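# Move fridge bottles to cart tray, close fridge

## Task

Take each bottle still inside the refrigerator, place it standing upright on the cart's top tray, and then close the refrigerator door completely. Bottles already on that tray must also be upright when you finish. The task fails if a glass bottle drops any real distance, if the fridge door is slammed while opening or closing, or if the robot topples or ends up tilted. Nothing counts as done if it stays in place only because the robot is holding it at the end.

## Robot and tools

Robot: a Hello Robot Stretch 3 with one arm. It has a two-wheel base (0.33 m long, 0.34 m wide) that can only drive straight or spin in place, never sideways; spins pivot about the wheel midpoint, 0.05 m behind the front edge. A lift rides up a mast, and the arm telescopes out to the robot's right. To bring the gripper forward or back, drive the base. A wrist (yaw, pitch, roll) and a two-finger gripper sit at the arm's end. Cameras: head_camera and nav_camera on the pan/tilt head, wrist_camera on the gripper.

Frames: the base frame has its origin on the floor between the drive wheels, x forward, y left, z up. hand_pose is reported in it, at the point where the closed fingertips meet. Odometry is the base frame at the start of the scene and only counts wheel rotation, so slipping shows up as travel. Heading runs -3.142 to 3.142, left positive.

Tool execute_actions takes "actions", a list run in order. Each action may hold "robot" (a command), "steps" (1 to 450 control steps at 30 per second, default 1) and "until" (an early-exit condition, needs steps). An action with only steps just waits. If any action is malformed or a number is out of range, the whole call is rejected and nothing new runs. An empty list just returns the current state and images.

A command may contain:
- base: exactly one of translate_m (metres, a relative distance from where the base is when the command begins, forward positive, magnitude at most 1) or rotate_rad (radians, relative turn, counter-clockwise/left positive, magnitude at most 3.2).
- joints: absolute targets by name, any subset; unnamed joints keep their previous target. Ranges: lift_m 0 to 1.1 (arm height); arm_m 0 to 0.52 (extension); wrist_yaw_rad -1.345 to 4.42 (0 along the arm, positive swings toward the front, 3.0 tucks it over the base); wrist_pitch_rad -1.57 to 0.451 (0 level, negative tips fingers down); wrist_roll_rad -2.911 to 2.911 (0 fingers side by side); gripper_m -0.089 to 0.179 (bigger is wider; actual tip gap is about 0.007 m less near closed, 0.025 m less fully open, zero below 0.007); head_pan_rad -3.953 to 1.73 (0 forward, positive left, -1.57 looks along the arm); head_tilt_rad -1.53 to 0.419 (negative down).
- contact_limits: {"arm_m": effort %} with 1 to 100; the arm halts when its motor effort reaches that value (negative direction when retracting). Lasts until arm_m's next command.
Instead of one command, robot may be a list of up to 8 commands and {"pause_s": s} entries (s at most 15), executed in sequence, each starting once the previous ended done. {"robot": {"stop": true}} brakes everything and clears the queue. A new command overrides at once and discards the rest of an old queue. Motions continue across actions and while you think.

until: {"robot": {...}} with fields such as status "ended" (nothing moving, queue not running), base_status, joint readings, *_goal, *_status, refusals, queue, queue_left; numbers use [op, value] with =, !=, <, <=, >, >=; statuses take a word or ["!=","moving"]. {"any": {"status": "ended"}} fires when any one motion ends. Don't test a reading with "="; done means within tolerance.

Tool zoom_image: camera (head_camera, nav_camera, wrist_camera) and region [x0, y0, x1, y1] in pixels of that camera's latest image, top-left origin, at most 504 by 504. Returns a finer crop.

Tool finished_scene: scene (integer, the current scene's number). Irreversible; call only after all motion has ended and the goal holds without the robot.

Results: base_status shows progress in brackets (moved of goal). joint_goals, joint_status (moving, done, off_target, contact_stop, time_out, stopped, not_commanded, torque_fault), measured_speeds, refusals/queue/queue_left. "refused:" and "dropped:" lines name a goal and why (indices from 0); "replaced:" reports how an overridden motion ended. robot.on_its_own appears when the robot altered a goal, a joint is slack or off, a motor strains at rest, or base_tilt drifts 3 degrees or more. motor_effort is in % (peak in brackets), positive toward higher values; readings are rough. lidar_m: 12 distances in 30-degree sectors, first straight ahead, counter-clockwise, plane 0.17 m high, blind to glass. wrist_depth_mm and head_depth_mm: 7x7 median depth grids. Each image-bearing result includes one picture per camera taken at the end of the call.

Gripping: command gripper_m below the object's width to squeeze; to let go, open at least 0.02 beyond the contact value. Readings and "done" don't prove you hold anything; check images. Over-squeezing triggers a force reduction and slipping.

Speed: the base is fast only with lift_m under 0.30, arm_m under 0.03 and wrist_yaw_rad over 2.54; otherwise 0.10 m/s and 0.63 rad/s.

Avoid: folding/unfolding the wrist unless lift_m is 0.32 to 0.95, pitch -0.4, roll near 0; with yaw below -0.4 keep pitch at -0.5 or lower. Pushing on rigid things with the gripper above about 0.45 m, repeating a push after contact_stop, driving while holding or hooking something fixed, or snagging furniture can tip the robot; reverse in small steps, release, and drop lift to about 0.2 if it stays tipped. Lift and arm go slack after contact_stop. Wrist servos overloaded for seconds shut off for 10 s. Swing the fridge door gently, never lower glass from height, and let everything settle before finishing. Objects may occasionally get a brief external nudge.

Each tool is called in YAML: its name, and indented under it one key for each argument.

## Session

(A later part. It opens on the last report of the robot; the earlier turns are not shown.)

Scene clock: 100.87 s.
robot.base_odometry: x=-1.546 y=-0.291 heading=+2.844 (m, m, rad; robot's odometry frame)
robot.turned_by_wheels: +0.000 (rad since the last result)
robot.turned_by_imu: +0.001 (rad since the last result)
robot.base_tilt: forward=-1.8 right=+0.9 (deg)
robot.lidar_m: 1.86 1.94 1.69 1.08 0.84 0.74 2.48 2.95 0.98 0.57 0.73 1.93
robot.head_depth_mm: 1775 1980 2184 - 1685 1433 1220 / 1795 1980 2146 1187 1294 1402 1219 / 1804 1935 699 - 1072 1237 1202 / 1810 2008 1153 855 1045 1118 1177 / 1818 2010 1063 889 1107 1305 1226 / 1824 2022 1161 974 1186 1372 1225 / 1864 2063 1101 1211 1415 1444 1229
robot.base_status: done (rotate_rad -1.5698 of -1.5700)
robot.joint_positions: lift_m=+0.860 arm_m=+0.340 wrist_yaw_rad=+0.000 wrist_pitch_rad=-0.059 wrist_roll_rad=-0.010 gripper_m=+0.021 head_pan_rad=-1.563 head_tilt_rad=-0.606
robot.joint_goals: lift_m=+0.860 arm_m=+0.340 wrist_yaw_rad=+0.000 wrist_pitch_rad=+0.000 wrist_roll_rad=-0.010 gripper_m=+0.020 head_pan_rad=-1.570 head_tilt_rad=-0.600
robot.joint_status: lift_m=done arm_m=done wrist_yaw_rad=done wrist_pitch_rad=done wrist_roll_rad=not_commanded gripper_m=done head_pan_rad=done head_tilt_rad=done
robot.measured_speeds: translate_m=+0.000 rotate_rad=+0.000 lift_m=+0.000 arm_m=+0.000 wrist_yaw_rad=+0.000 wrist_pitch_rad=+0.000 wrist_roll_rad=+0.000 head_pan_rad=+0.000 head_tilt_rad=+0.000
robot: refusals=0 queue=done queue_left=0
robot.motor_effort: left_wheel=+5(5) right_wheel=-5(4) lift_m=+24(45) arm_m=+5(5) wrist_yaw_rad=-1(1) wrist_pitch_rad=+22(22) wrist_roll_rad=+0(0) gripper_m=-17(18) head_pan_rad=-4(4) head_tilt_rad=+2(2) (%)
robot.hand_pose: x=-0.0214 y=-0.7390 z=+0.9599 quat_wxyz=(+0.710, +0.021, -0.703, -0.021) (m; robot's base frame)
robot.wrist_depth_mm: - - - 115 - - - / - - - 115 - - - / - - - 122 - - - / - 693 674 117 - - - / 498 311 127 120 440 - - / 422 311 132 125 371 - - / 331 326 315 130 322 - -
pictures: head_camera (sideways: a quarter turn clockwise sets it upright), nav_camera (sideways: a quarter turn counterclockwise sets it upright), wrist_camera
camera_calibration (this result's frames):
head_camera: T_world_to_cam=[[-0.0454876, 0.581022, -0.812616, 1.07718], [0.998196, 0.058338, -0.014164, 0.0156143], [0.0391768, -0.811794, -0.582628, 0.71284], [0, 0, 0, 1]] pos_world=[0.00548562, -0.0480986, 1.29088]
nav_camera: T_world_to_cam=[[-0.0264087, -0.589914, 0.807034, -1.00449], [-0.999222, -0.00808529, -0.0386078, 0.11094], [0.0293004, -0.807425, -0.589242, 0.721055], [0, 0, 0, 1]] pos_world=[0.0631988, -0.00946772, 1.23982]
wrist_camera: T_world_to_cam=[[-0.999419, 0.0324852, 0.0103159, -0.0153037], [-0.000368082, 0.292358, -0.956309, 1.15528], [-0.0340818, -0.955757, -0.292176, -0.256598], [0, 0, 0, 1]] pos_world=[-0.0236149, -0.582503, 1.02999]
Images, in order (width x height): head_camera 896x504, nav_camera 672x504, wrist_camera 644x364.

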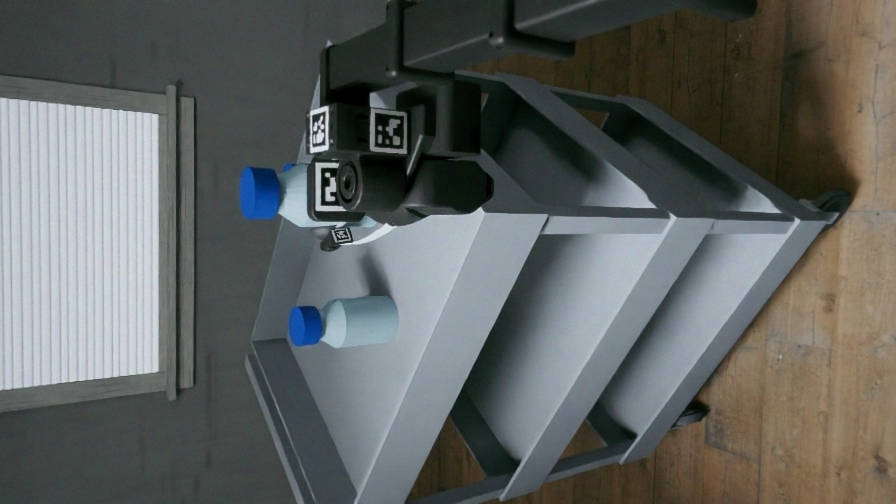

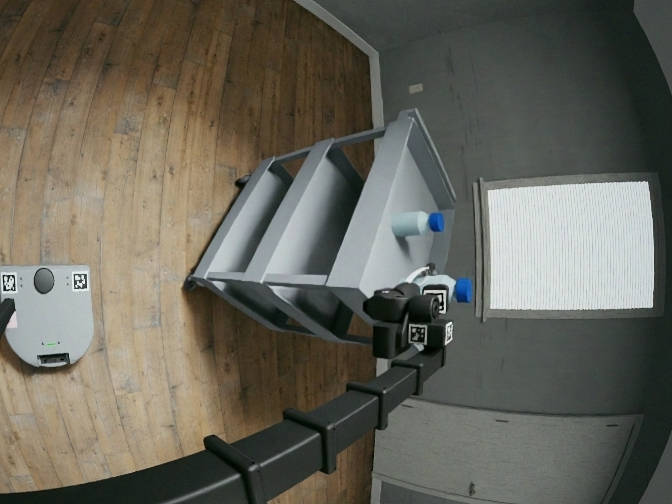

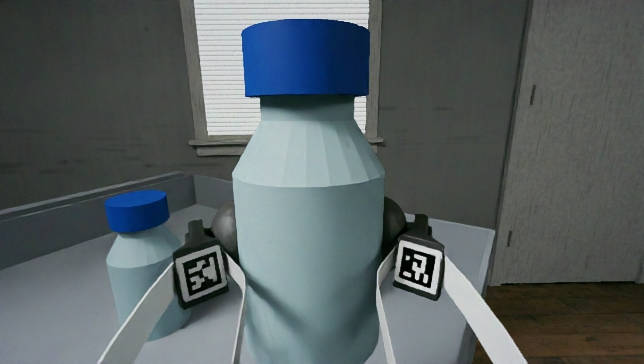

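execute_actions:
  actions:
    - {"robot":[{"base":{"translate_m":0.04},"joints":{"arm_m":0.36}},{"joints":{"lift_m":0.745}}],"steps":450,"until":{"robot":{"status":"ended"}}}

Scene clock: 107.47 s.
robot.base_odometry: x=-1.585 y=-0.279 heading=+2.843 (m, m, rad; robot's odometry frame)
robot.turned_by_wheels: +0.000 (rad since the last result)
robot.turned_by_imu: +0.003 (rad since the last result)
robot.base_tilt: forward=-1.9 right=+0.6 (deg)
robot.lidar_m: 1.82 1.90 1.69 1.08 0.90 0.77 2.52 2.96 0.89 0.58 0.76 1.88
robot.head_depth_mm: 1790 1968 2139 2142 - 1397 1198 / 1794 1994 1075 - 1142 1366 1226 / 1812 1979 904 - 1018 998 1175 / 1808 1991 1187 791 1113 1213 1202 / 1834 2027 1135 938 1117 1348 1233 / 1847 2048 1137 1254 1233 1383 1231 / 1851 2058 1087 1223 1659 1458 1234
robot.base_status: done (translate_m +0.0400 of +0.0400)
robot.joint_positions: lift_m=+0.787 arm_m=+0.360 wrist_yaw_rad=+0.000 wrist_pitch_rad=+0.005 wrist_roll_rad=-0.020 gripper_m=+0.021 head_pan_rad=-1.563 head_tilt_rad=-0.604
robot.joint_goals: lift_m=+0.788 arm_m=+0.360 wrist_yaw_rad=+0.000 wrist_pitch_rad=+0.000 wrist_roll_rad=-0.020 gripper_m=+0.020 head_pan_rad=-1.570 head_tilt_rad=-0.600
robot.joint_status: lift_m=contact_stop arm_m=done wrist_yaw_rad=done wrist_pitch_rad=done wrist_roll_rad=not_commanded gripper_m=done head_pan_rad=done head_tilt_rad=done
robot.measured_speeds: translate_m=+0.000 rotate_rad=+0.000 lift_m=-0.003 arm_m=+0.001 wrist_yaw_rad=+0.010 wrist_pitch_rad=+0.408 wrist_roll_rad=-0.096 head_pan_rad=+0.000 head_tilt_rad=+0.000
robot: refusals=0 queue=dropped queue_left=0
robot.on_its_own: lift_m is slack since a contact_stop, until your next command for it (your +0.745 is given up)
robot.motor_effort: left_wheel=-2(11) right_wheel=-1(7) lift_m=+30(29) arm_m=+4(4) wrist_yaw_rad=-1(0) wrist_pitch_rad=-13(22) wrist_roll_rad=+5(6) gripper_m=-18(17) head_pan_rad=-4(4) head_tilt_rad=+1(2) (%)
robot.hand_pose: x=-0.0215 y=-0.7610 z=+0.9033 quat_wxyz=(+0.714, -0.001, -0.700, +0.001) (m; robot's base frame)
robot.wrist_depth_mm: - - - 115 - - - / - - - 115 - - - / - - - 122 - - - / - 289 286 117 - - - / 463 278 127 120 435 405 - / 349 311 135 125 310 334 - / 266 268 252 131 261 251 -
pictures: head_camera (sideways: a quarter turn clockwise sets it upright), nav_camera (sideways: a quarter turn counterclockwise sets it upright), wrist_camera
camera_calibration (this result's frames):
head_camera: T_world_to_cam=[[-0.0454572, 0.580084, -0.813287, 1.07806], [0.998199, 0.0582811, -0.014223, 0.0156911], [0.0391488, -0.812469, -0.581688, 0.711619], [0, 0, 0, 1]] pos_world=[0.00548376, -0.0481113, 1.29094]
nav_camera: T_world_to_cam=[[-0.0264395, -0.58898, 0.807715, -1.00538], [-0.999222, -0.00808942, -0.0386069, 0.110939], [0.0292726, -0.808107, -0.588308, 0.71984], [0, 0, 0, 1]] pos_world=[0.063199, -0.00954179, 1.23983]
wrist_camera: T_world_to_cam=[[-0.999273, 0.033406, 0.0183875, -0.0206663], [-0.01018, 0.230996, -0.972902, 1.0757], [-0.0367482, -0.972381, -0.230488, -0.362597], [0, 0, 0, 1]] pos_world=[-0.0230254, -0.600373, 0.963353]
Images, in order (width x height): head_camera 896x504, nav_camera 672x504, wrist_camera 644x364.

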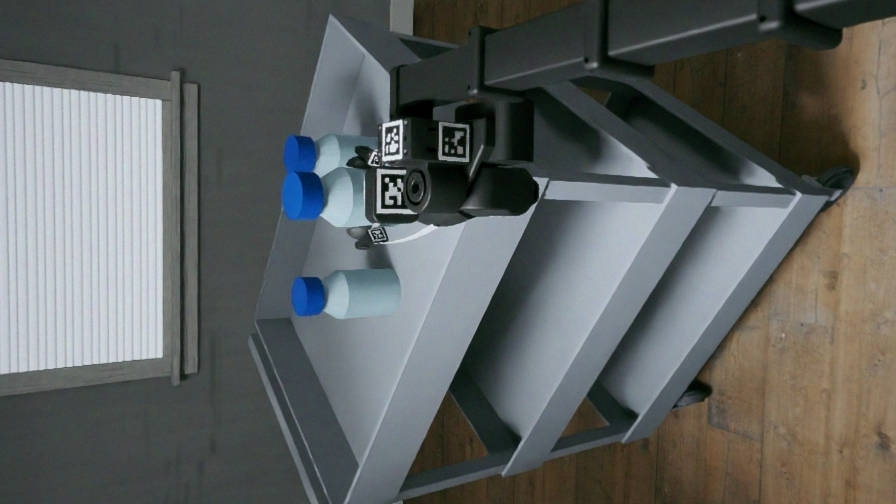

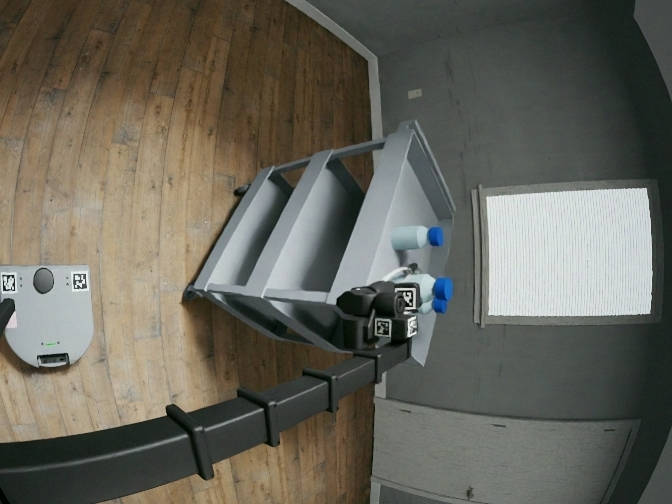

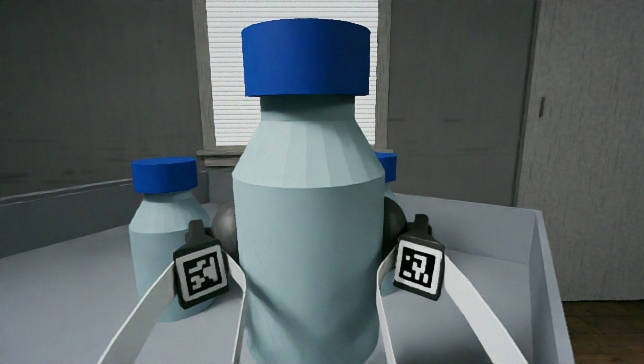

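execute_actions:
  actions:
    - {"robot":[{"joints":{"lift_m":0.84,"arm_m":0.38,"wrist_pitch_rad":-0.25}},{"joints":{"lift_m":0.8}}],"steps":450,"until":{"robot":{"status":"ended"}}}

Scene clock: 112.07 s.
robot.base_odometry: x=-1.585 y=-0.279 heading=+2.844 (m, m, rad; robot's odometry frame)
robot.turned_by_wheels: +0.000 (rad since the last result)
robot.turned_by_imu: -0.002 (rad since the last result)
robot.base_tilt: forward=-1.8 right=+0.8 (deg)
robot.lidar_m: 1.82 1.90 1.69 1.08 0.90 0.77 2.52 2.97 0.89 0.58 0.76 1.88
robot.head_depth_mm: 1800 1978 2126 - - 1435 1223 / 1800 1958 2105 1199 1172 1361 1220 / 1810 1971 1028 - 1011 1161 1170 / 1798 2000 1174 796 1107 1207 1200 / 1812 2015 1126 926 1144 1343 1226 / 1831 2026 1130 1257 1225 1380 1230 / 1856 2051 1079 1226 1659 1449 1232
robot.base_status: done (translate_m +0.0400 of +0.0400)
robot.joint_positions: lift_m=+0.839 arm_m=+0.380 wrist_yaw_rad=+0.000 wrist_pitch_rad=-0.302 wrist_roll_rad=-0.009 gripper_m=+0.021 head_pan_rad=-1.563 head_tilt_rad=-0.604
robot.joint_goals: lift_m=+0.840 arm_m=+0.380 wrist_yaw_rad=+0.000 wrist_pitch_rad=-0.250 wrist_roll_rad=-0.009 gripper_m=+0.020 head_pan_rad=-1.570 head_tilt_rad=-0.600
robot.joint_status: lift_m=done arm_m=done wrist_yaw_rad=done wrist_pitch_rad=off_target wrist_roll_rad=not_commanded gripper_m=done head_pan_rad=done head_tilt_rad=done
robot.measured_speeds: translate_m=+0.000 rotate_rad=+0.000 lift_m=+0.000 arm_m=+0.000 wrist_yaw_rad=+0.000 wrist_pitch_rad=+0.000 wrist_roll_rad=+0.000 head_pan_rad=+0.000 head_tilt_rad=+0.000
robot: refusals=0 queue=dropped queue_left=0
robot.motor_effort: left_wheel=+3(11) right_wheel=-2(8) lift_m=+45(48) arm_m=+5(10) wrist_yaw_rad=+0(2) wrist_pitch_rad=+19(26) wrist_roll_rad=+0(7) gripper_m=-18(17) head_pan_rad=-4(4) head_tilt_rad=+1(2) (%)
robot.hand_pose: x=-0.0216 y=-0.7621 z=+0.8789 quat_wxyz=(+0.702, +0.107, -0.696, -0.106) (m; robot's base frame)
robot.wrist_depth_mm: - - - 116 - - - / - 538 626 115 - - - / 454 255 521 122 417 399 - / 392 267 280 117 377 377 - / 307 289 127 120 310 296 - / 252 248 133 125 233 243 - / 211 212 204 131 211 197 -
pictures: head_camera (sideways: a quarter turn clockwise sets it upright), nav_camera (sideways: a quarter turn counterclockwise sets it upright), wrist_camera
dropped: robot: command 0 of its queue: wrist_pitch_rad: off_target
camera_calibration (this result's frames):
head_camera: T_world_to_cam=[[-0.0454566, 0.580082, -0.813289, 1.07806], [0.998199, 0.0582801, -0.0142231, 0.0156912], [0.039148, -0.812471, -0.581686, 0.711616], [0, 0, 0, 1]] pos_world=[0.00548371, -0.0481113, 1.29094]
nav_camera: T_world_to_cam=[[-0.02644, -0.588978, 0.807717, -1.00538], [-0.999222, -0.00808856, -0.0386069, 0.110939], [0.0292719, -0.808109, -0.588306, 0.719837], [0, 0, 0, 1]] pos_world=[0.063199, -0.009542, 1.23983]
wrist_camera: T_world_to_cam=[[-0.999399, 0.0299443, 0.0174427, -0.0221035], [0.000430036, 0.514014, -0.857782, 1.16691], [-0.0346515, -0.857259, -0.513718, -0.0325791], [0, 0, 0, 1]] pos_world=[-0.0237209, -0.627074, 0.984602]
Images, in order (width x height): head_camera 896x504, nav_camera 672x504, wrist_camera 644x364.

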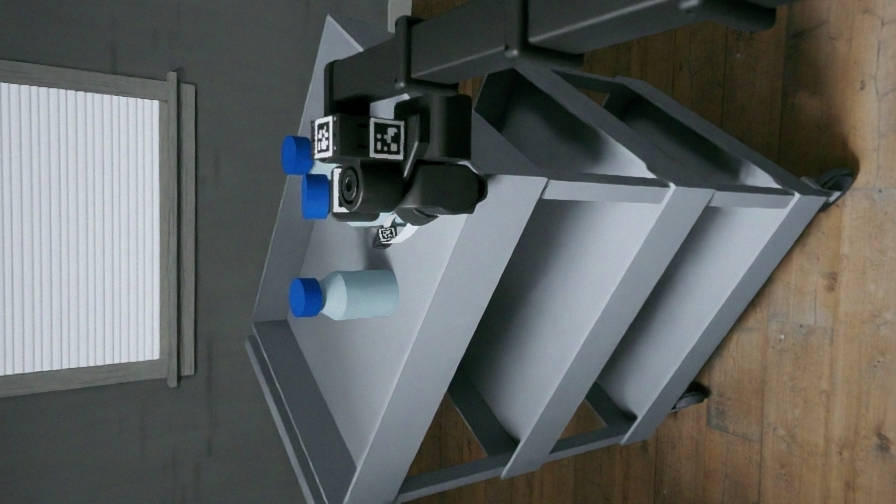

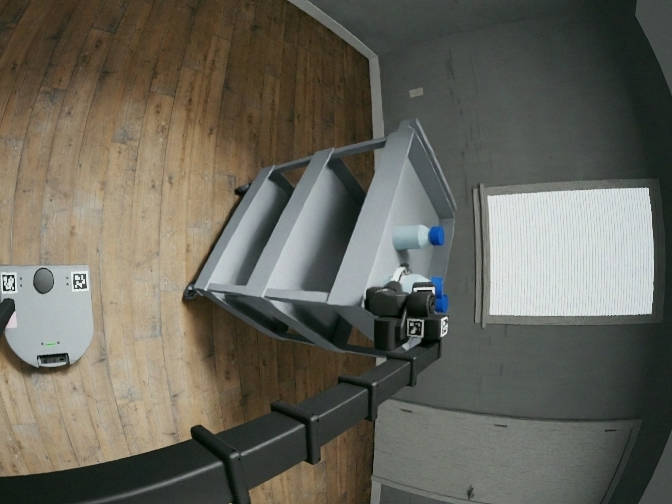

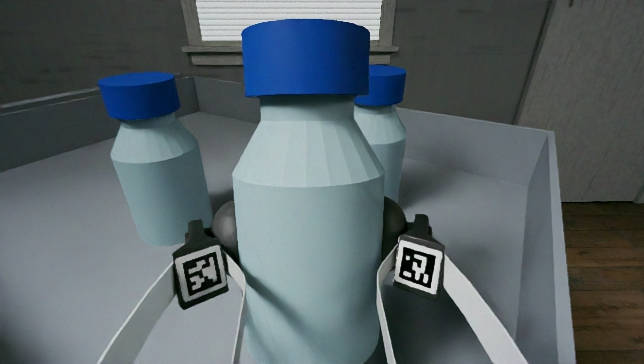

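execute_actions:
  actions:
    - {"robot":{"joints":{"lift_m":0.8}},"steps":450,"until":{"robot":{"status":"ended"}}}
    - {"steps":10}

Scene clock: 116.43 s.
robot.base_odometry: x=-1.585 y=-0.279 heading=+2.844 (m, m, rad; robot's odometry frame)
robot.turned_by_wheels: +0.000 (rad since the last result)
robot.turned_by_imu: -0.001 (rad since the last result)
robot.base_tilt: forward=-1.8 right=+0.8 (deg)
robot.lidar_m: 1.82 1.89 1.69 1.08 0.90 0.77 2.53 2.98 0.90 0.58 0.77 1.89
robot.head_depth_mm: 1784 1968 2115 2220 - 1400 1200 / 1790 1976 2111 - 1171 1368 1221 / 1798 1986 935 - 1014 1179 1174 / 1818 2010 1178 793 1108 1217 1200 / 1819 2024 1131 932 1147 1348 1229 / 1843 2033 1139 1259 1228 1377 1231 / 1846 2066 1090 1219 1657 1452 1229
robot.base_status: done (translate_m +0.0400 of +0.0400)
robot.joint_positions: lift_m=+0.813 arm_m=+0.380 wrist_yaw_rad=+0.000 wrist_pitch_rad=-0.259 wrist_roll_rad=-0.011 gripper_m=+0.021 head_pan_rad=-1.563 head_tilt_rad=-0.604
robot.joint_goals: lift_m=+0.813 arm_m=+0.380 wrist_yaw_rad=+0.000 wrist_pitch_rad=-0.250 wrist_roll_rad=-0.011 gripper_m=+0.020 head_pan_rad=-1.570 head_tilt_rad=-0.600
robot.joint_status: lift_m=contact_stop arm_m=done wrist_yaw_rad=done wrist_pitch_rad=off_target wrist_roll_rad=not_commanded gripper_m=done head_pan_rad=done head_tilt_rad=done
robot.measured_speeds: translate_m=+0.000 rotate_rad=+0.000 lift_m=+0.001 arm_m=+0.000 wrist_yaw_rad=+0.000 wrist_pitch_rad=+0.000 wrist_roll_rad=+0.000 head_pan_rad=+0.000 head_tilt_rad=+0.000
robot: refusals=0 queue=dropped queue_left=0
robot.on_its_own: lift_m is slack since a contact_stop, until your next command for it (your +0.800 is given up)
robot.motor_effort: left_wheel=+3(6) right_wheel=-3(3) lift_m=+30(44) arm_m=+5(5) wrist_yaw_rad=+0(1) wrist_pitch_rad=+3(20) wrist_roll_rad=+0(1) gripper_m=-18(18) head_pan_rad=-4(4) head_tilt_rad=+1(1) (%)
robot.hand_pose: x=-0.0215 y=-0.7661 z=+0.8624 quat_wxyz=(+0.705, +0.092, -0.697, -0.091) (m; robot's base frame)
robot.wrist_depth_mm: - - - 116 - - - / - 259 632 115 - - - / 455 253 524 123 412 398 - / 391 264 276 117 365 362 - / 295 280 127 121 296 280 - / 235 236 133 125 218 229 - / 196 197 189 131 197 186 -
pictures: head_camera (sideways: a quarter turn clockwise sets it upright), nav_camera (sideways: a quarter turn counterclockwise sets it upright), wrist_camera
camera_calibration (this result's frames):
head_camera: T_world_to_cam=[[-0.0454467, 0.579749, -0.813527, 1.07837], [0.9982, 0.0582613, -0.014244, 0.0157185], [0.0391392, -0.81271, -0.581353, 0.711182], [0, 0, 0, 1]] pos_world=[0.00548312, -0.0481158, 1.29096]
nav_camera: T_world_to_cam=[[-0.0264501, -0.588646, 0.807958, -1.00569], [-0.999222, -0.00809142, -0.0386066, 0.110938], [0.0292631, -0.80835, -0.587974, 0.719406], [0, 0, 0, 1]] pos_world=[0.063199, -0.00956821, 1.23983]
wrist_camera: T_world_to_cam=[[-0.999394, 0.0298427, 0.0179103, -0.0220923], [-0.00151095, 0.476909, -0.878951, 1.14463], [-0.0347718, -0.878446, -0.476575, -0.0927571], [0, 0, 0, 1]] pos_world=[-0.0235748, -0.626709, 0.962267]
Images, in order (width x height): head_camera 896x504, nav_camera 672x504, wrist_camera 644x364.

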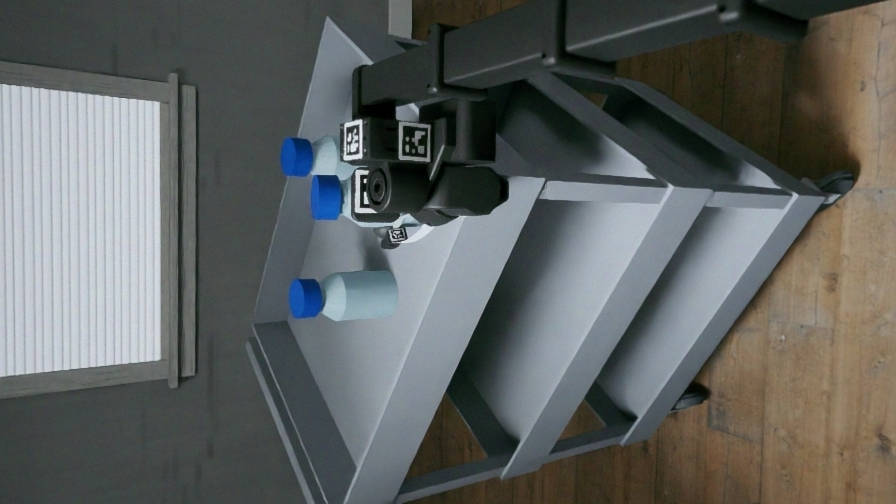

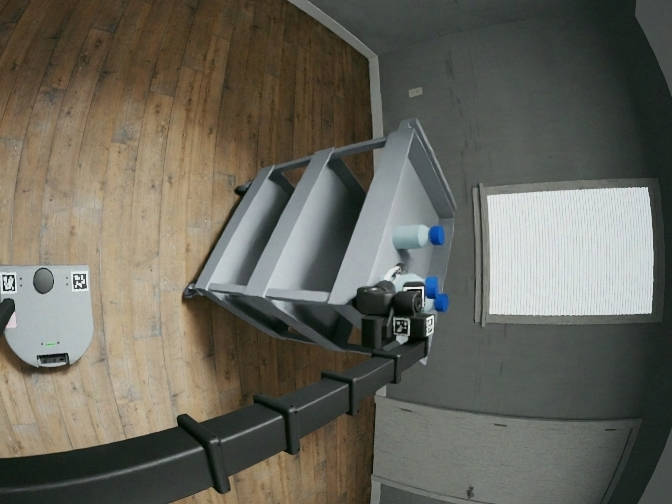

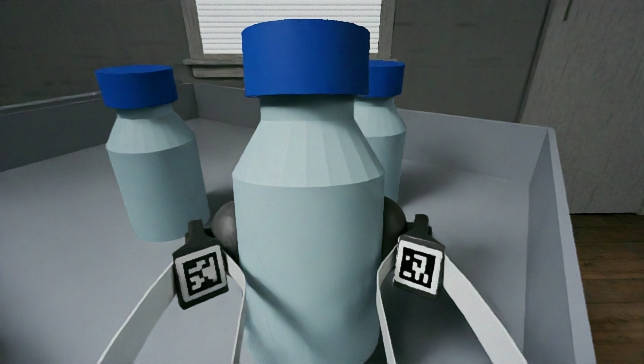

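execute_actions:
  actions:
    - {"robot":{"joints":{"gripper_m":0.11}},"steps":450,"until":{"robot":{"status":"ended"}}}
    - {"steps":25}

Scene clock: 122.77 s.
robot.base_odometry: x=-1.585 y=-0.279 heading=+2.844 (m, m, rad; robot's odometry frame)
robot.turned_by_wheels: +0.000 (rad since the last result)
robot.turned_by_imu: +0.001 (rad since the last result)
robot.base_tilt: forward=-1.8 right=+0.8 (deg)
robot.lidar_m: 1.82 1.90 1.69 1.08 0.90 0.77 2.52 2.98 0.90 0.58 0.77 1.88
robot.head_depth_mm: 1795 1950 2122 2226 - 1396 1194 / 1783 1979 2121 - 1178 1369 1222 / 1805 1988 1128 - 1010 1178 1181 / 1809 2006 1180 791 1108 1213 1202 / 1820 2026 1123 931 1144 1343 1221 / 1843 2044 1137 1260 1229 1373 1233 / 1851 2057 1085 1215 1650 1448 1236
robot.base_status: done (translate_m +0.0400 of +0.0400)
robot.joint_positions: lift_m=+0.813 arm_m=+0.380 wrist_yaw_rad=+0.000 wrist_pitch_rad=-0.253 wrist_roll_rad=-0.010 gripper_m=+0.110 head_pan_rad=-1.563 head_tilt_rad=-0.604
robot.joint_goals: lift_m=+0.813 arm_m=+0.380 wrist_yaw_rad=+0.000 wrist_pitch_rad=-0.250 wrist_roll_rad=-0.010 gripper_m=+0.110 head_pan_rad=-1.570 head_tilt_rad=-0.600
robot.joint_status: lift_m=contact_stop arm_m=done wrist_yaw_rad=done wrist_pitch_rad=off_target wrist_roll_rad=not_commanded gripper_m=done head_pan_rad=done head_tilt_rad=done
robot.measured_speeds: translate_m=+0.000 rotate_rad=+0.000 lift_m=+0.000 arm_m=+0.000 wrist_yaw_rad=+0.000 wrist_pitch_rad=+0.000 wrist_roll_rad=+0.000 head_pan_rad=+0.000 head_tilt_rad=+0.000
robot: refusals=0 queue=done queue_left=0
robot.on_its_own: lift_m is slack since a contact_stop, until your next command for it (your +0.800 is given up)
robot.motor_effort: left_wheel=+4(4) right_wheel=-4(4) lift_m=+31(31) arm_m=+5(5) wrist_yaw_rad=-1(1) wrist_pitch_rad=+1(3) wrist_roll_rad=+0(0) gripper_m=+1(81) head_pan_rad=-4(3) head_tilt_rad=+1(1) (%)
robot.hand_pose: x=-0.0214 y=-0.7666 z=+0.8640 quat_wxyz=(+0.705, +0.090, -0.697, -0.089) (m; robot's base frame)
robot.wrist_depth_mm: - - - - - - - / - 273 - - - - - / 457 253 563 494 413 398 - / 396 265 372 295 370 373 - / 296 283 269 192 299 288 - / 237 242 175 169 228 222 - / 197 197 191 185 198 191 -
pictures: head_camera (sideways: a quarter turn clockwise sets it upright), nav_camera (sideways: a quarter turn counterclockwise sets it upright), wrist_camera
camera_calibration (this result's frames):
head_camera: T_world_to_cam=[[-0.0454454, 0.579577, -0.813649, 1.07853], [0.9982, 0.0582583, -0.0142548, 0.0157325], [0.0391401, -0.812832, -0.581181, 0.710959], [0, 0, 0, 1]] pos_world=[0.00548314, -0.0481181, 1.29097]
nav_camera: T_world_to_cam=[[-0.0264514, -0.588476, 0.808082, -1.00586], [-0.999222, -0.00809956, -0.0386064, 0.110938], [0.029264, -0.808474, -0.587803, 0.719184], [0, 0, 0, 1]] pos_world=[0.0631991, -0.00958129, 1.23984]
wrist_camera: T_world_to_cam=[[-0.999413, 0.0296285, 0.0172115, -0.0215546], [-0.0012132, 0.471395, -0.881922, 1.14466], [-0.0342435, -0.881425, -0.471082, -0.099491], [0, 0, 0, 1]] pos_world=[-0.0235601, -0.626641, 0.963002]
Images, in order (width x height): head_camera 896x504, nav_camera 672x504, wrist_camera 644x364.

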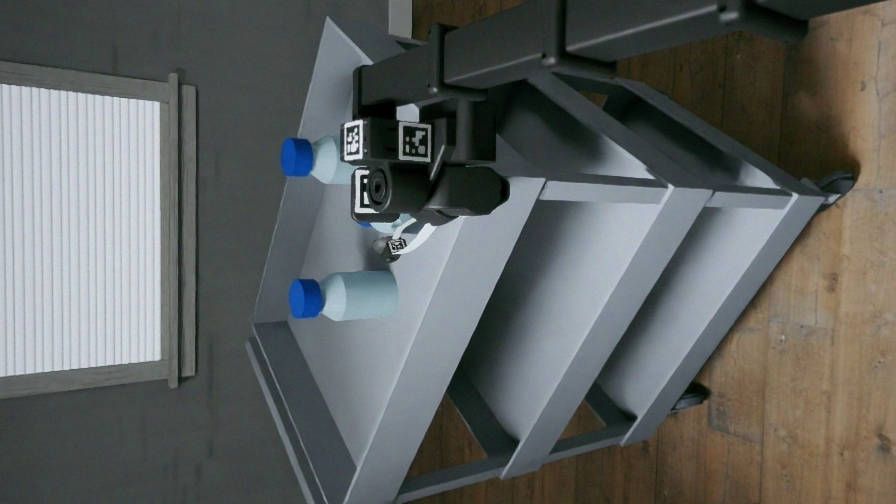

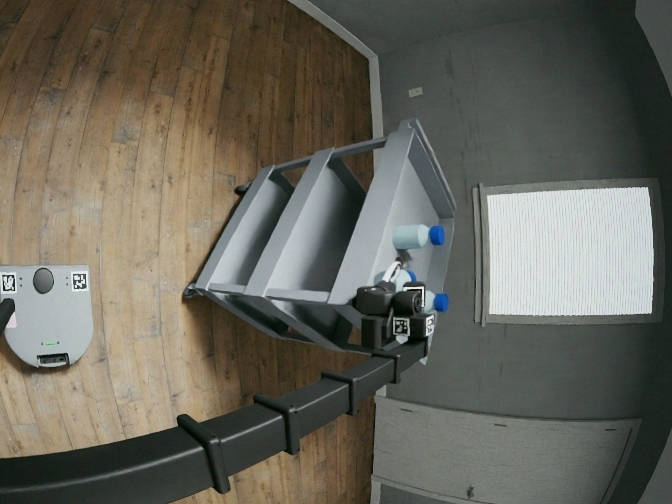

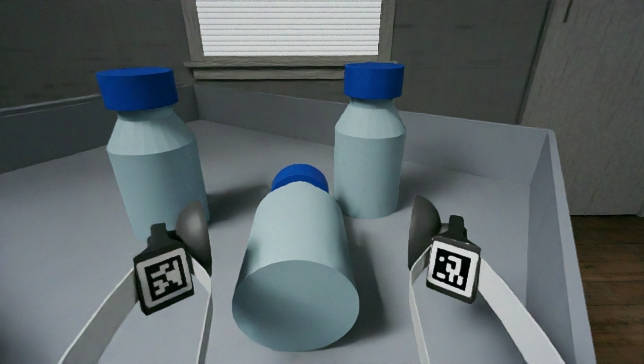

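execute_actions:
  actions:
    - {"robot":[{"joints":{"lift_m":1.08,"arm_m":0.1}},{"base":{"rotate_rad":-1.57},"joints":{"wrist_pitch_rad":-1.57,"head_tilt_rad":-0.8}},{"base":{"translate_m":0.25}},{"base":{"rotate_rad":1.57}},{"joints":{"arm_m":0.4}}],"steps":450,"until":{"robot":{"status":"ended"}}}
    - {"steps":450,"until":{"robot":{"status":"ended"}}}

Scene clock: 151.50 s.
robot.base_odometry: x=-1.512 y=-0.040 heading=+2.844 (m, m, rad; robot's odometry frame)
robot.turned_by_wheels: +0.000 (rad since the last result)
robot.turned_by_imu: +0.004 (rad since the last result)
robot.base_tilt: forward=-1.8 right=+0.9 (deg)
robot.lidar_m: 1.82 1.90 1.94 1.32 0.93 0.96 2.49 2.60 0.47 0.33 0.45 1.87
robot.head_depth_mm: 1624 1856 797 932 1452 1286 1135 / 1624 1828 766 673 933 1244 1141 / - 927 754 647 569 809 1103 / 1643 986 806 659 887 869 1122 / 1654 1011 714 678 930 1165 1146 / 1670 985 840 700 1004 1262 1148 / 1695 1813 844 1045 1228 1304 1153
robot.base_status: done (rotate_rad +1.5698 of +1.5700)
robot.joint_positions: lift_m=+1.080 arm_m=+0.400 wrist_yaw_rad=+0.000 wrist_pitch_rad=-1.564 wrist_roll_rad=-0.010 gripper_m=+0.110 head_pan_rad=-1.563 head_tilt_rad=-0.790
robot.joint_goals: lift_m=+1.080 arm_m=+0.400 wrist_yaw_rad=+0.000 wrist_pitch_rad=-1.570 wrist_roll_rad=-0.010 gripper_m=+0.110 head_pan_rad=-1.570 head_tilt_rad=-0.800
robot.joint_status: lift_m=done arm_m=done wrist_yaw_rad=done wrist_pitch_rad=done wrist_roll_rad=not_commanded gripper_m=done head_pan_rad=done head_tilt_rad=done
robot.measured_speeds: translate_m=+0.000 rotate_rad=+0.000 lift_m=+0.000 arm_m=+0.000 wrist_yaw_rad=+0.000 wrist_pitch_rad=+0.000 wrist_roll_rad=+0.000 head_pan_rad=+0.000 head_tilt_rad=+0.000
robot: refusals=0 queue=done queue_left=0
robot.motor_effort: left_wheel=-6(12) right_wheel=+7(12) lift_m=+42(44) arm_m=+5(6) wrist_yaw_rad=+0(1) wrist_pitch_rad=-3(5) wrist_roll_rad=+0(0) gripper_m=+1(0) head_pan_rad=-4(4) head_tilt_rad=-5(18) (%)
robot.hand_pose: x=-0.0216 y=-0.5222 z=+0.9619 quat_wxyz=(+0.504, +0.501, -0.499, -0.496) (m; robot's base frame)
robot.wrist_depth_mm: 165 209 300 302 304 312 297 / 301 268 309 309 317 318 - / 311 316 316 271 326 316 - / 317 323 329 278 337 - - / 302 315 343 347 345 - - / - - 343 361 323 - - / - - - 326 - - -
pictures: head_camera (sideways: a quarter turn clockwise sets it upright), nav_camera (sideways: a quarter turn counterclockwise sets it upright), wrist_camera
camera_calibration (this result's frames):
head_camera: T_world_to_cam=[[-0.0464736, 0.720217, -0.69219, 0.920228], [0.998187, 0.0600191, -0.00456888, 0.00312029], [0.0382541, -0.691147, -0.721701, 0.893747], [0, 0, 0, 1]] pos_world=[0.00546227, -0.0452408, 1.28201]
nav_camera: T_world_to_cam=[[-0.0254317, -0.72794, 0.685169, -0.845661], [-0.999274, -0.000939267, -0.0380884, 0.110255], [0.0283696, -0.68564, -0.727388, 0.900753], [0, 0, 0, 1]] pos_world=[0.0631139, 0.00210517, 1.23882]
wrist_camera: T_world_to_cam=[[-0.99939, -0.00797785, 0.0339851, -0.0664668], [0.0000130747, 0.97345, 0.228898, 0.309467], [-0.0349089, 0.228759, -0.972857, 1.2244], [0, 0, 0, 1]] pos_world=[-0.0236878, -0.581874, 1.12259]
Images, in order (width x height): head_camera 896x504, nav_camera 672x504, wrist_camera 644x364.

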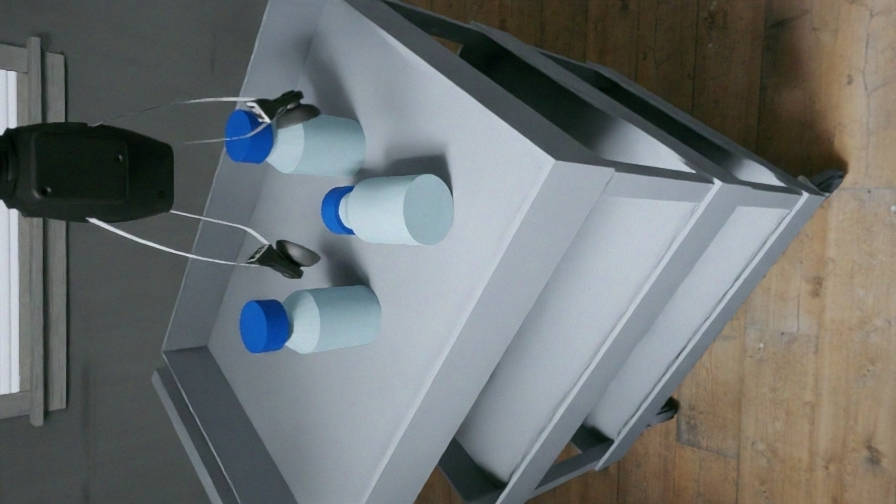

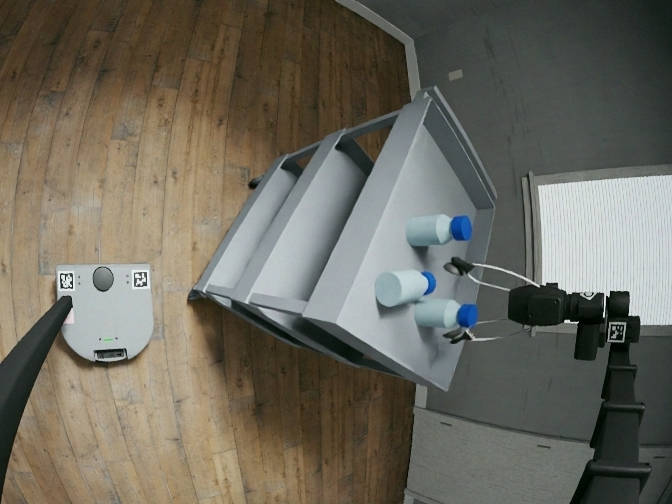

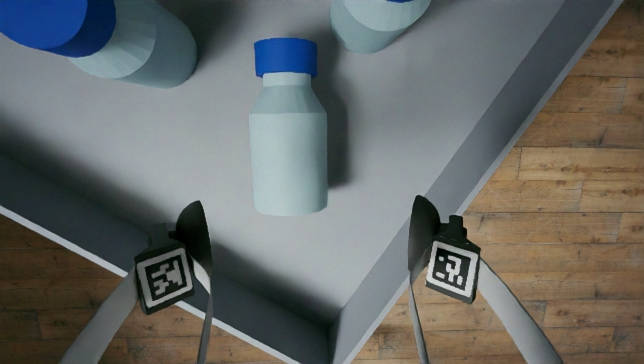

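execute_actions:
  actions:
    - {"robot":[{"base":{"translate_m":0.02},"joints":{"lift_m":0.948,"arm_m":0.41}},{"joints":{"gripper_m":0.03}},{"joints":{"lift_m":0.955}},{"joints":{"arm_m":0.33}},{"joints":{"lift_m":0.949}},{"joints":{"gripper_m":0.11}},{"joints":{"arm_m":0.42}}],"steps":450,"until":{"robot":{"status":"ended"}}}

Scene clock: 166.90 s.
robot.base_odometry: x=-1.531 y=-0.034 heading=+2.844 (m, m, rad; robot's odometry frame)
robot.turned_by_wheels: +0.000 (rad since the last result)
robot.turned_by_imu: +0.002 (rad since the last result)
robot.base_tilt: forward=-1.8 right=+0.8 (deg)
robot.lidar_m: 1.80 1.87 1.95 1.33 0.94 0.96 2.51 2.60 0.42 0.34 0.47 1.86
robot.head_depth_mm: - 1861 797 730 1416 1287 1132 / - 1872 743 672 883 1215 1133 / 1590 - 777 599 568 811 1099 / 1645 997 807 660 905 1067 1121 / 1653 1011 740 679 951 1199 1142 / 1663 978 840 718 1020 1275 1142 / 1685 1825 843 1039 1407 1305 1153
robot.base_status: done (translate_m +0.0200 of +0.0200)
robot.joint_positions: lift_m=+0.949 arm_m=+0.420 wrist_yaw_rad=+0.000 wrist_pitch_rad=-1.568 wrist_roll_rad=-0.010 gripper_m=+0.110 head_pan_rad=-1.563 head_tilt_rad=-0.790
robot.joint_goals: lift_m=+0.949 arm_m=+0.420 wrist_yaw_rad=+0.000 wrist_pitch_rad=-1.570 wrist_roll_rad=-0.010 gripper_m=+0.110 head_pan_rad=-1.570 head_tilt_rad=-0.800
robot.joint_status: lift_m=done arm_m=done wrist_yaw_rad=done wrist_pitch_rad=done wrist_roll_rad=not_commanded gripper_m=done head_pan_rad=done head_tilt_rad=done
robot.measured_speeds: translate_m=+0.000 rotate_rad=+0.000 lift_m=+0.000 arm_m=+0.000 wrist_yaw_rad=+0.000 wrist_pitch_rad=+0.000 wrist_roll_rad=+0.000 head_pan_rad=+0.000 head_tilt_rad=+0.000
robot: refusals=0 queue=done queue_left=0
robot.motor_effort: left_wheel=-6(8) right_wheel=+7(13) lift_m=+23(47) arm_m=+5(6) wrist_yaw_rad=-1(0) wrist_pitch_rad=-1(3) wrist_roll_rad=+0(0) gripper_m=+0(90) head_pan_rad=-4(4) head_tilt_rad=-5(5) (%)
robot.hand_pose: x=-0.0216 y=-0.5413 z=+0.8317 quat_wxyz=(+0.503, +0.502, -0.498, -0.497) (m; robot's base frame)
robot.wrist_depth_mm: 116 160 180 182 177 187 191 / 133 176 185 189 190 193 196 / 188 189 192 193 196 200 200 / 193 195 198 198 205 206 203 / 201 202 204 144 210 213 185 / 206 208 211 152 218 207 169 / 198 217 218 147 227 209 162
pictures: head_camera (sideways: a quarter turn clockwise sets it upright), nav_camera (sideways: a quarter turn counterclockwise sets it upright), wrist_camera
camera_calibration (this result's frames):
head_camera: T_world_to_cam=[[-0.0464736, 0.720218, -0.692189, 0.920227], [0.998187, 0.0600191, -0.00456883, 0.00312022], [0.0382541, -0.691147, -0.721701, 0.893748], [0, 0, 0, 1]] pos_world=[0.00546227, -0.0452408, 1.28201]
nav_camera: T_world_to_cam=[[-0.0254317, -0.727941, 0.685168, -0.84566], [-0.999274, -0.000939229, -0.0380884, 0.110255], [0.0283696, -0.685639, -0.727389, 0.900754], [0, 0, 0, 1]] pos_world=[0.0631139, 0.00210523, 1.23882]
wrist_camera: T_world_to_cam=[[-0.99939, -0.00810243, 0.0339563, -0.0622409], [0.0000075285, 0.972642, 0.232307, 0.354568], [-0.0349095, 0.232166, -0.97205, 1.10337], [0, 0, 0, 1]] pos_world=[-0.0236875, -0.601537, 0.992274]
Images, in order (width x height): head_camera 896x504, nav_camera 672x504, wrist_camera 644x364.

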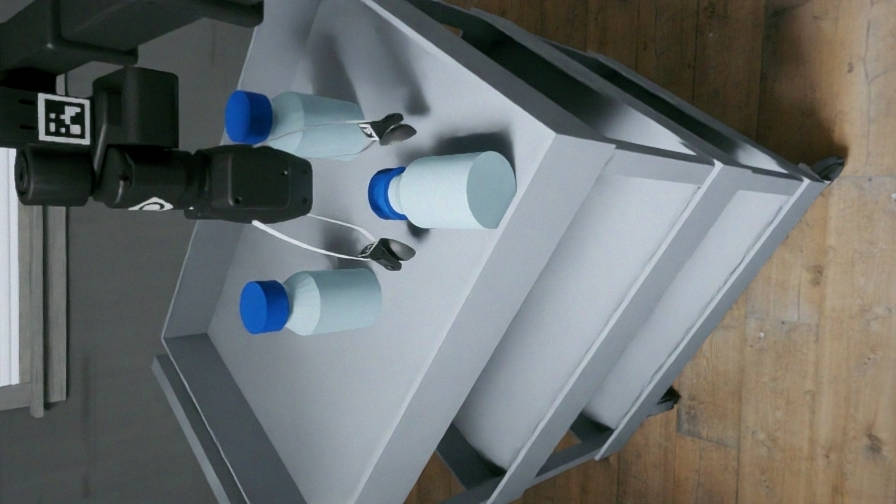

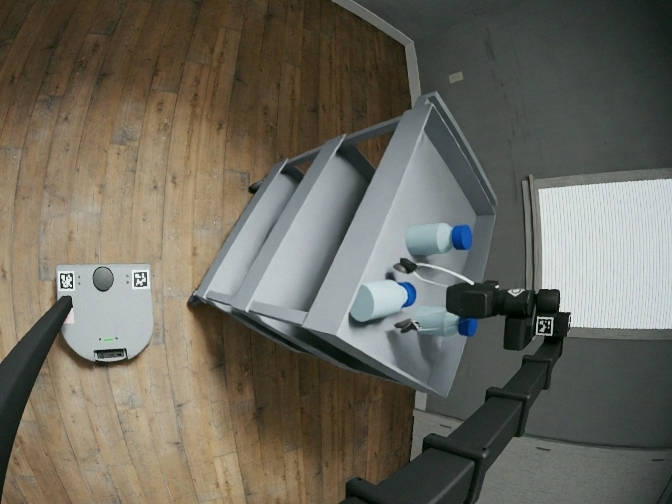

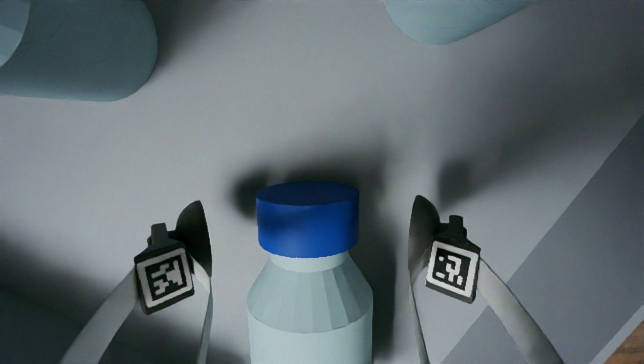

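Good. Grip and lift.

execute_actions:
  actions:
    - {"robot":[{"joints":{"gripper_m":0.0}},{"joints":{"lift_m":1.09}}],"steps":450,"until":{"robot":{"status":"ended"}}}
    - {"steps":15}

Scene clock: 176.53 s.
robot.base_odometry: x=-1.531 y=-0.034 heading=+2.844 (m, m, rad; robot's odometry frame)
robot.turned_by_wheels: +0.000 (rad since the last result)
robot.turned_by_imu: +0.001 (rad since the last result)
robot.base_tilt: forward=-1.8 right=+0.9 (deg)
robot.lidar_m: 1.80 1.87 1.95 1.33 0.95 0.96 2.51 2.59 0.42 0.34 0.47 1.86
robot.head_depth_mm: 1632 1857 800 729 1414 1286 1137 / 1627 1791 751 673 881 1218 1136 / - 1815 757 672 572 812 1100 / 1639 991 779 677 906 1065 1122 / 1642 1010 740 680 953 1198 1143 / 1666 977 839 720 1022 1276 1146 / 1691 1825 844 1040 1414 1303 1151
robot.base_status: done (translate_m +0.0200 of +0.0200)
robot.joint_positions: lift_m=+1.090 arm_m=+0.420 wrist_yaw_rad=+0.000 wrist_pitch_rad=-1.569 wrist_roll_rad=-0.010 gripper_m=+0.000 head_pan_rad=-1.563 head_tilt_rad=-0.790
robot.joint_goals: lift_m=+1.090 arm_m=+0.420 wrist_yaw_rad=+0.000 wrist_pitch_rad=-1.570 wrist_roll_rad=-0.010 gripper_m=+0.000 head_pan_rad=-1.570 head_tilt_rad=-0.800
robot.joint_status: lift_m=done arm_m=done wrist_yaw_rad=done wrist_pitch_rad=done wrist_roll_rad=not_commanded gripper_m=done head_pan_rad=done head_tilt_rad=done
robot.measured_speeds: translate_m=+0.000 rotate_rad=+0.000 lift_m=+0.000 arm_m=+0.000 wrist_yaw_rad=+0.000 wrist_pitch_rad=+0.000 wrist_roll_rad=+0.000 head_pan_rad=+0.000 head_tilt_rad=+0.000
robot: refusals=0 queue=done queue_left=0
robot.motor_effort: left_wheel=-5(5) right_wheel=+6(6) lift_m=+42(46) arm_m=+4(5) wrist_yaw_rad=+0(0) wrist_pitch_rad=-1(2) wrist_roll_rad=+0(0) gripper_m=-1(93) head_pan_rad=-4(3) head_tilt_rad=-4(4) (%)
robot.hand_pose: x=-0.0216 y=-0.5409 z=+0.9720 quat_wxyz=(+0.503, +0.502, -0.497, -0.497) (m; robot's base frame)
robot.wrist_depth_mm: 174 178 271 263 205 320 304 / 309 216 315 322 324 331 - / 319 323 329 334 335 326 - / 322 338 340 345 350 336 - / - 332 351 - 359 - - / - - 332 374 366 - - / - - - 357 - - -
pictures: head_camera (sideways: a quarter turn clockwise sets it upright), nav_camera (sideways: a quarter turn counterclockwise sets it upright), wrist_camera
camera_calibration (this result's frames):
head_camera: T_world_to_cam=[[-0.0464736, 0.720229, -0.692178, 0.920212], [0.998187, 0.0600191, -0.00456797, 0.0031191], [0.0382539, -0.691135, -0.721713, 0.893763], [0, 0, 0, 1]] pos_world=[0.00546226, -0.0452405, 1.282]
nav_camera: T_world_to_cam=[[-0.0254317, -0.727952, 0.685156, -0.845645], [-0.999274, -0.00093849, -0.0380883, 0.110254], [0.0283694, -0.685627, -0.7274, 0.900769], [0, 0, 0, 1]] pos_world=[0.0631138, 0.00210625, 1.23882]
wrist_camera: T_world_to_cam=[[-0.99939, -0.00816111, 0.0339416, -0.0670168], [0.0000087559, 0.97223, 0.234027, 0.319681], [-0.0349089, 0.233884, -0.971638, 1.24012], [0, 0, 0, 1]] pos_world=[-0.0236875, -0.601395, 1.13241]
Images, in order (width x height): head_camera 896x504, nav_camera 672x504, wrist_camera 644x364.

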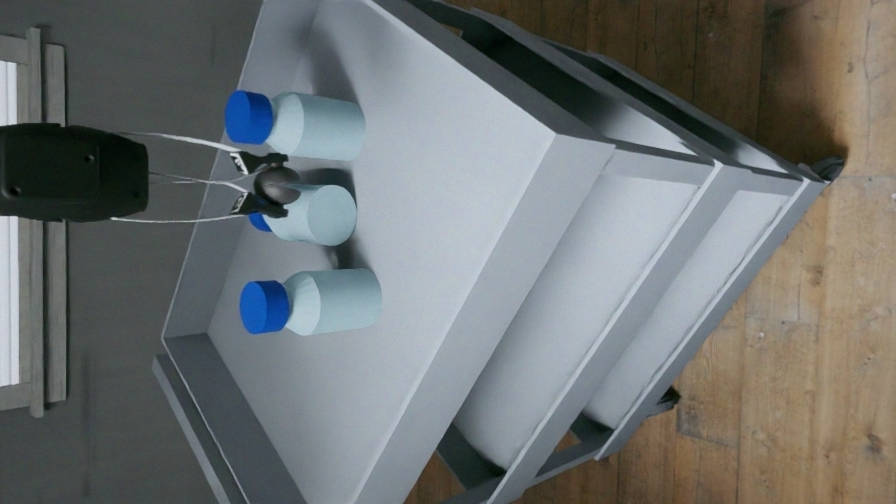

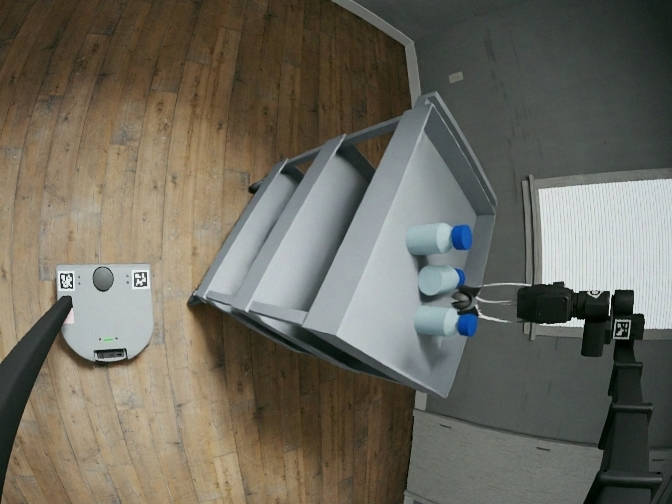

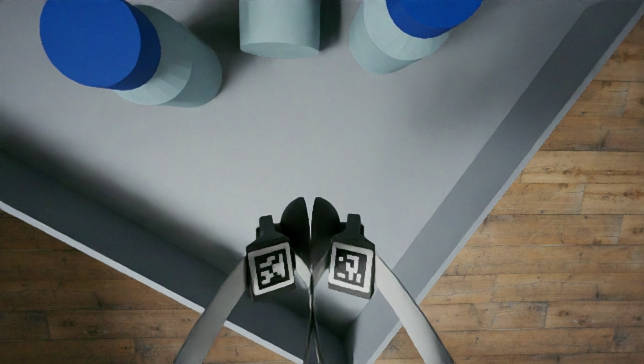

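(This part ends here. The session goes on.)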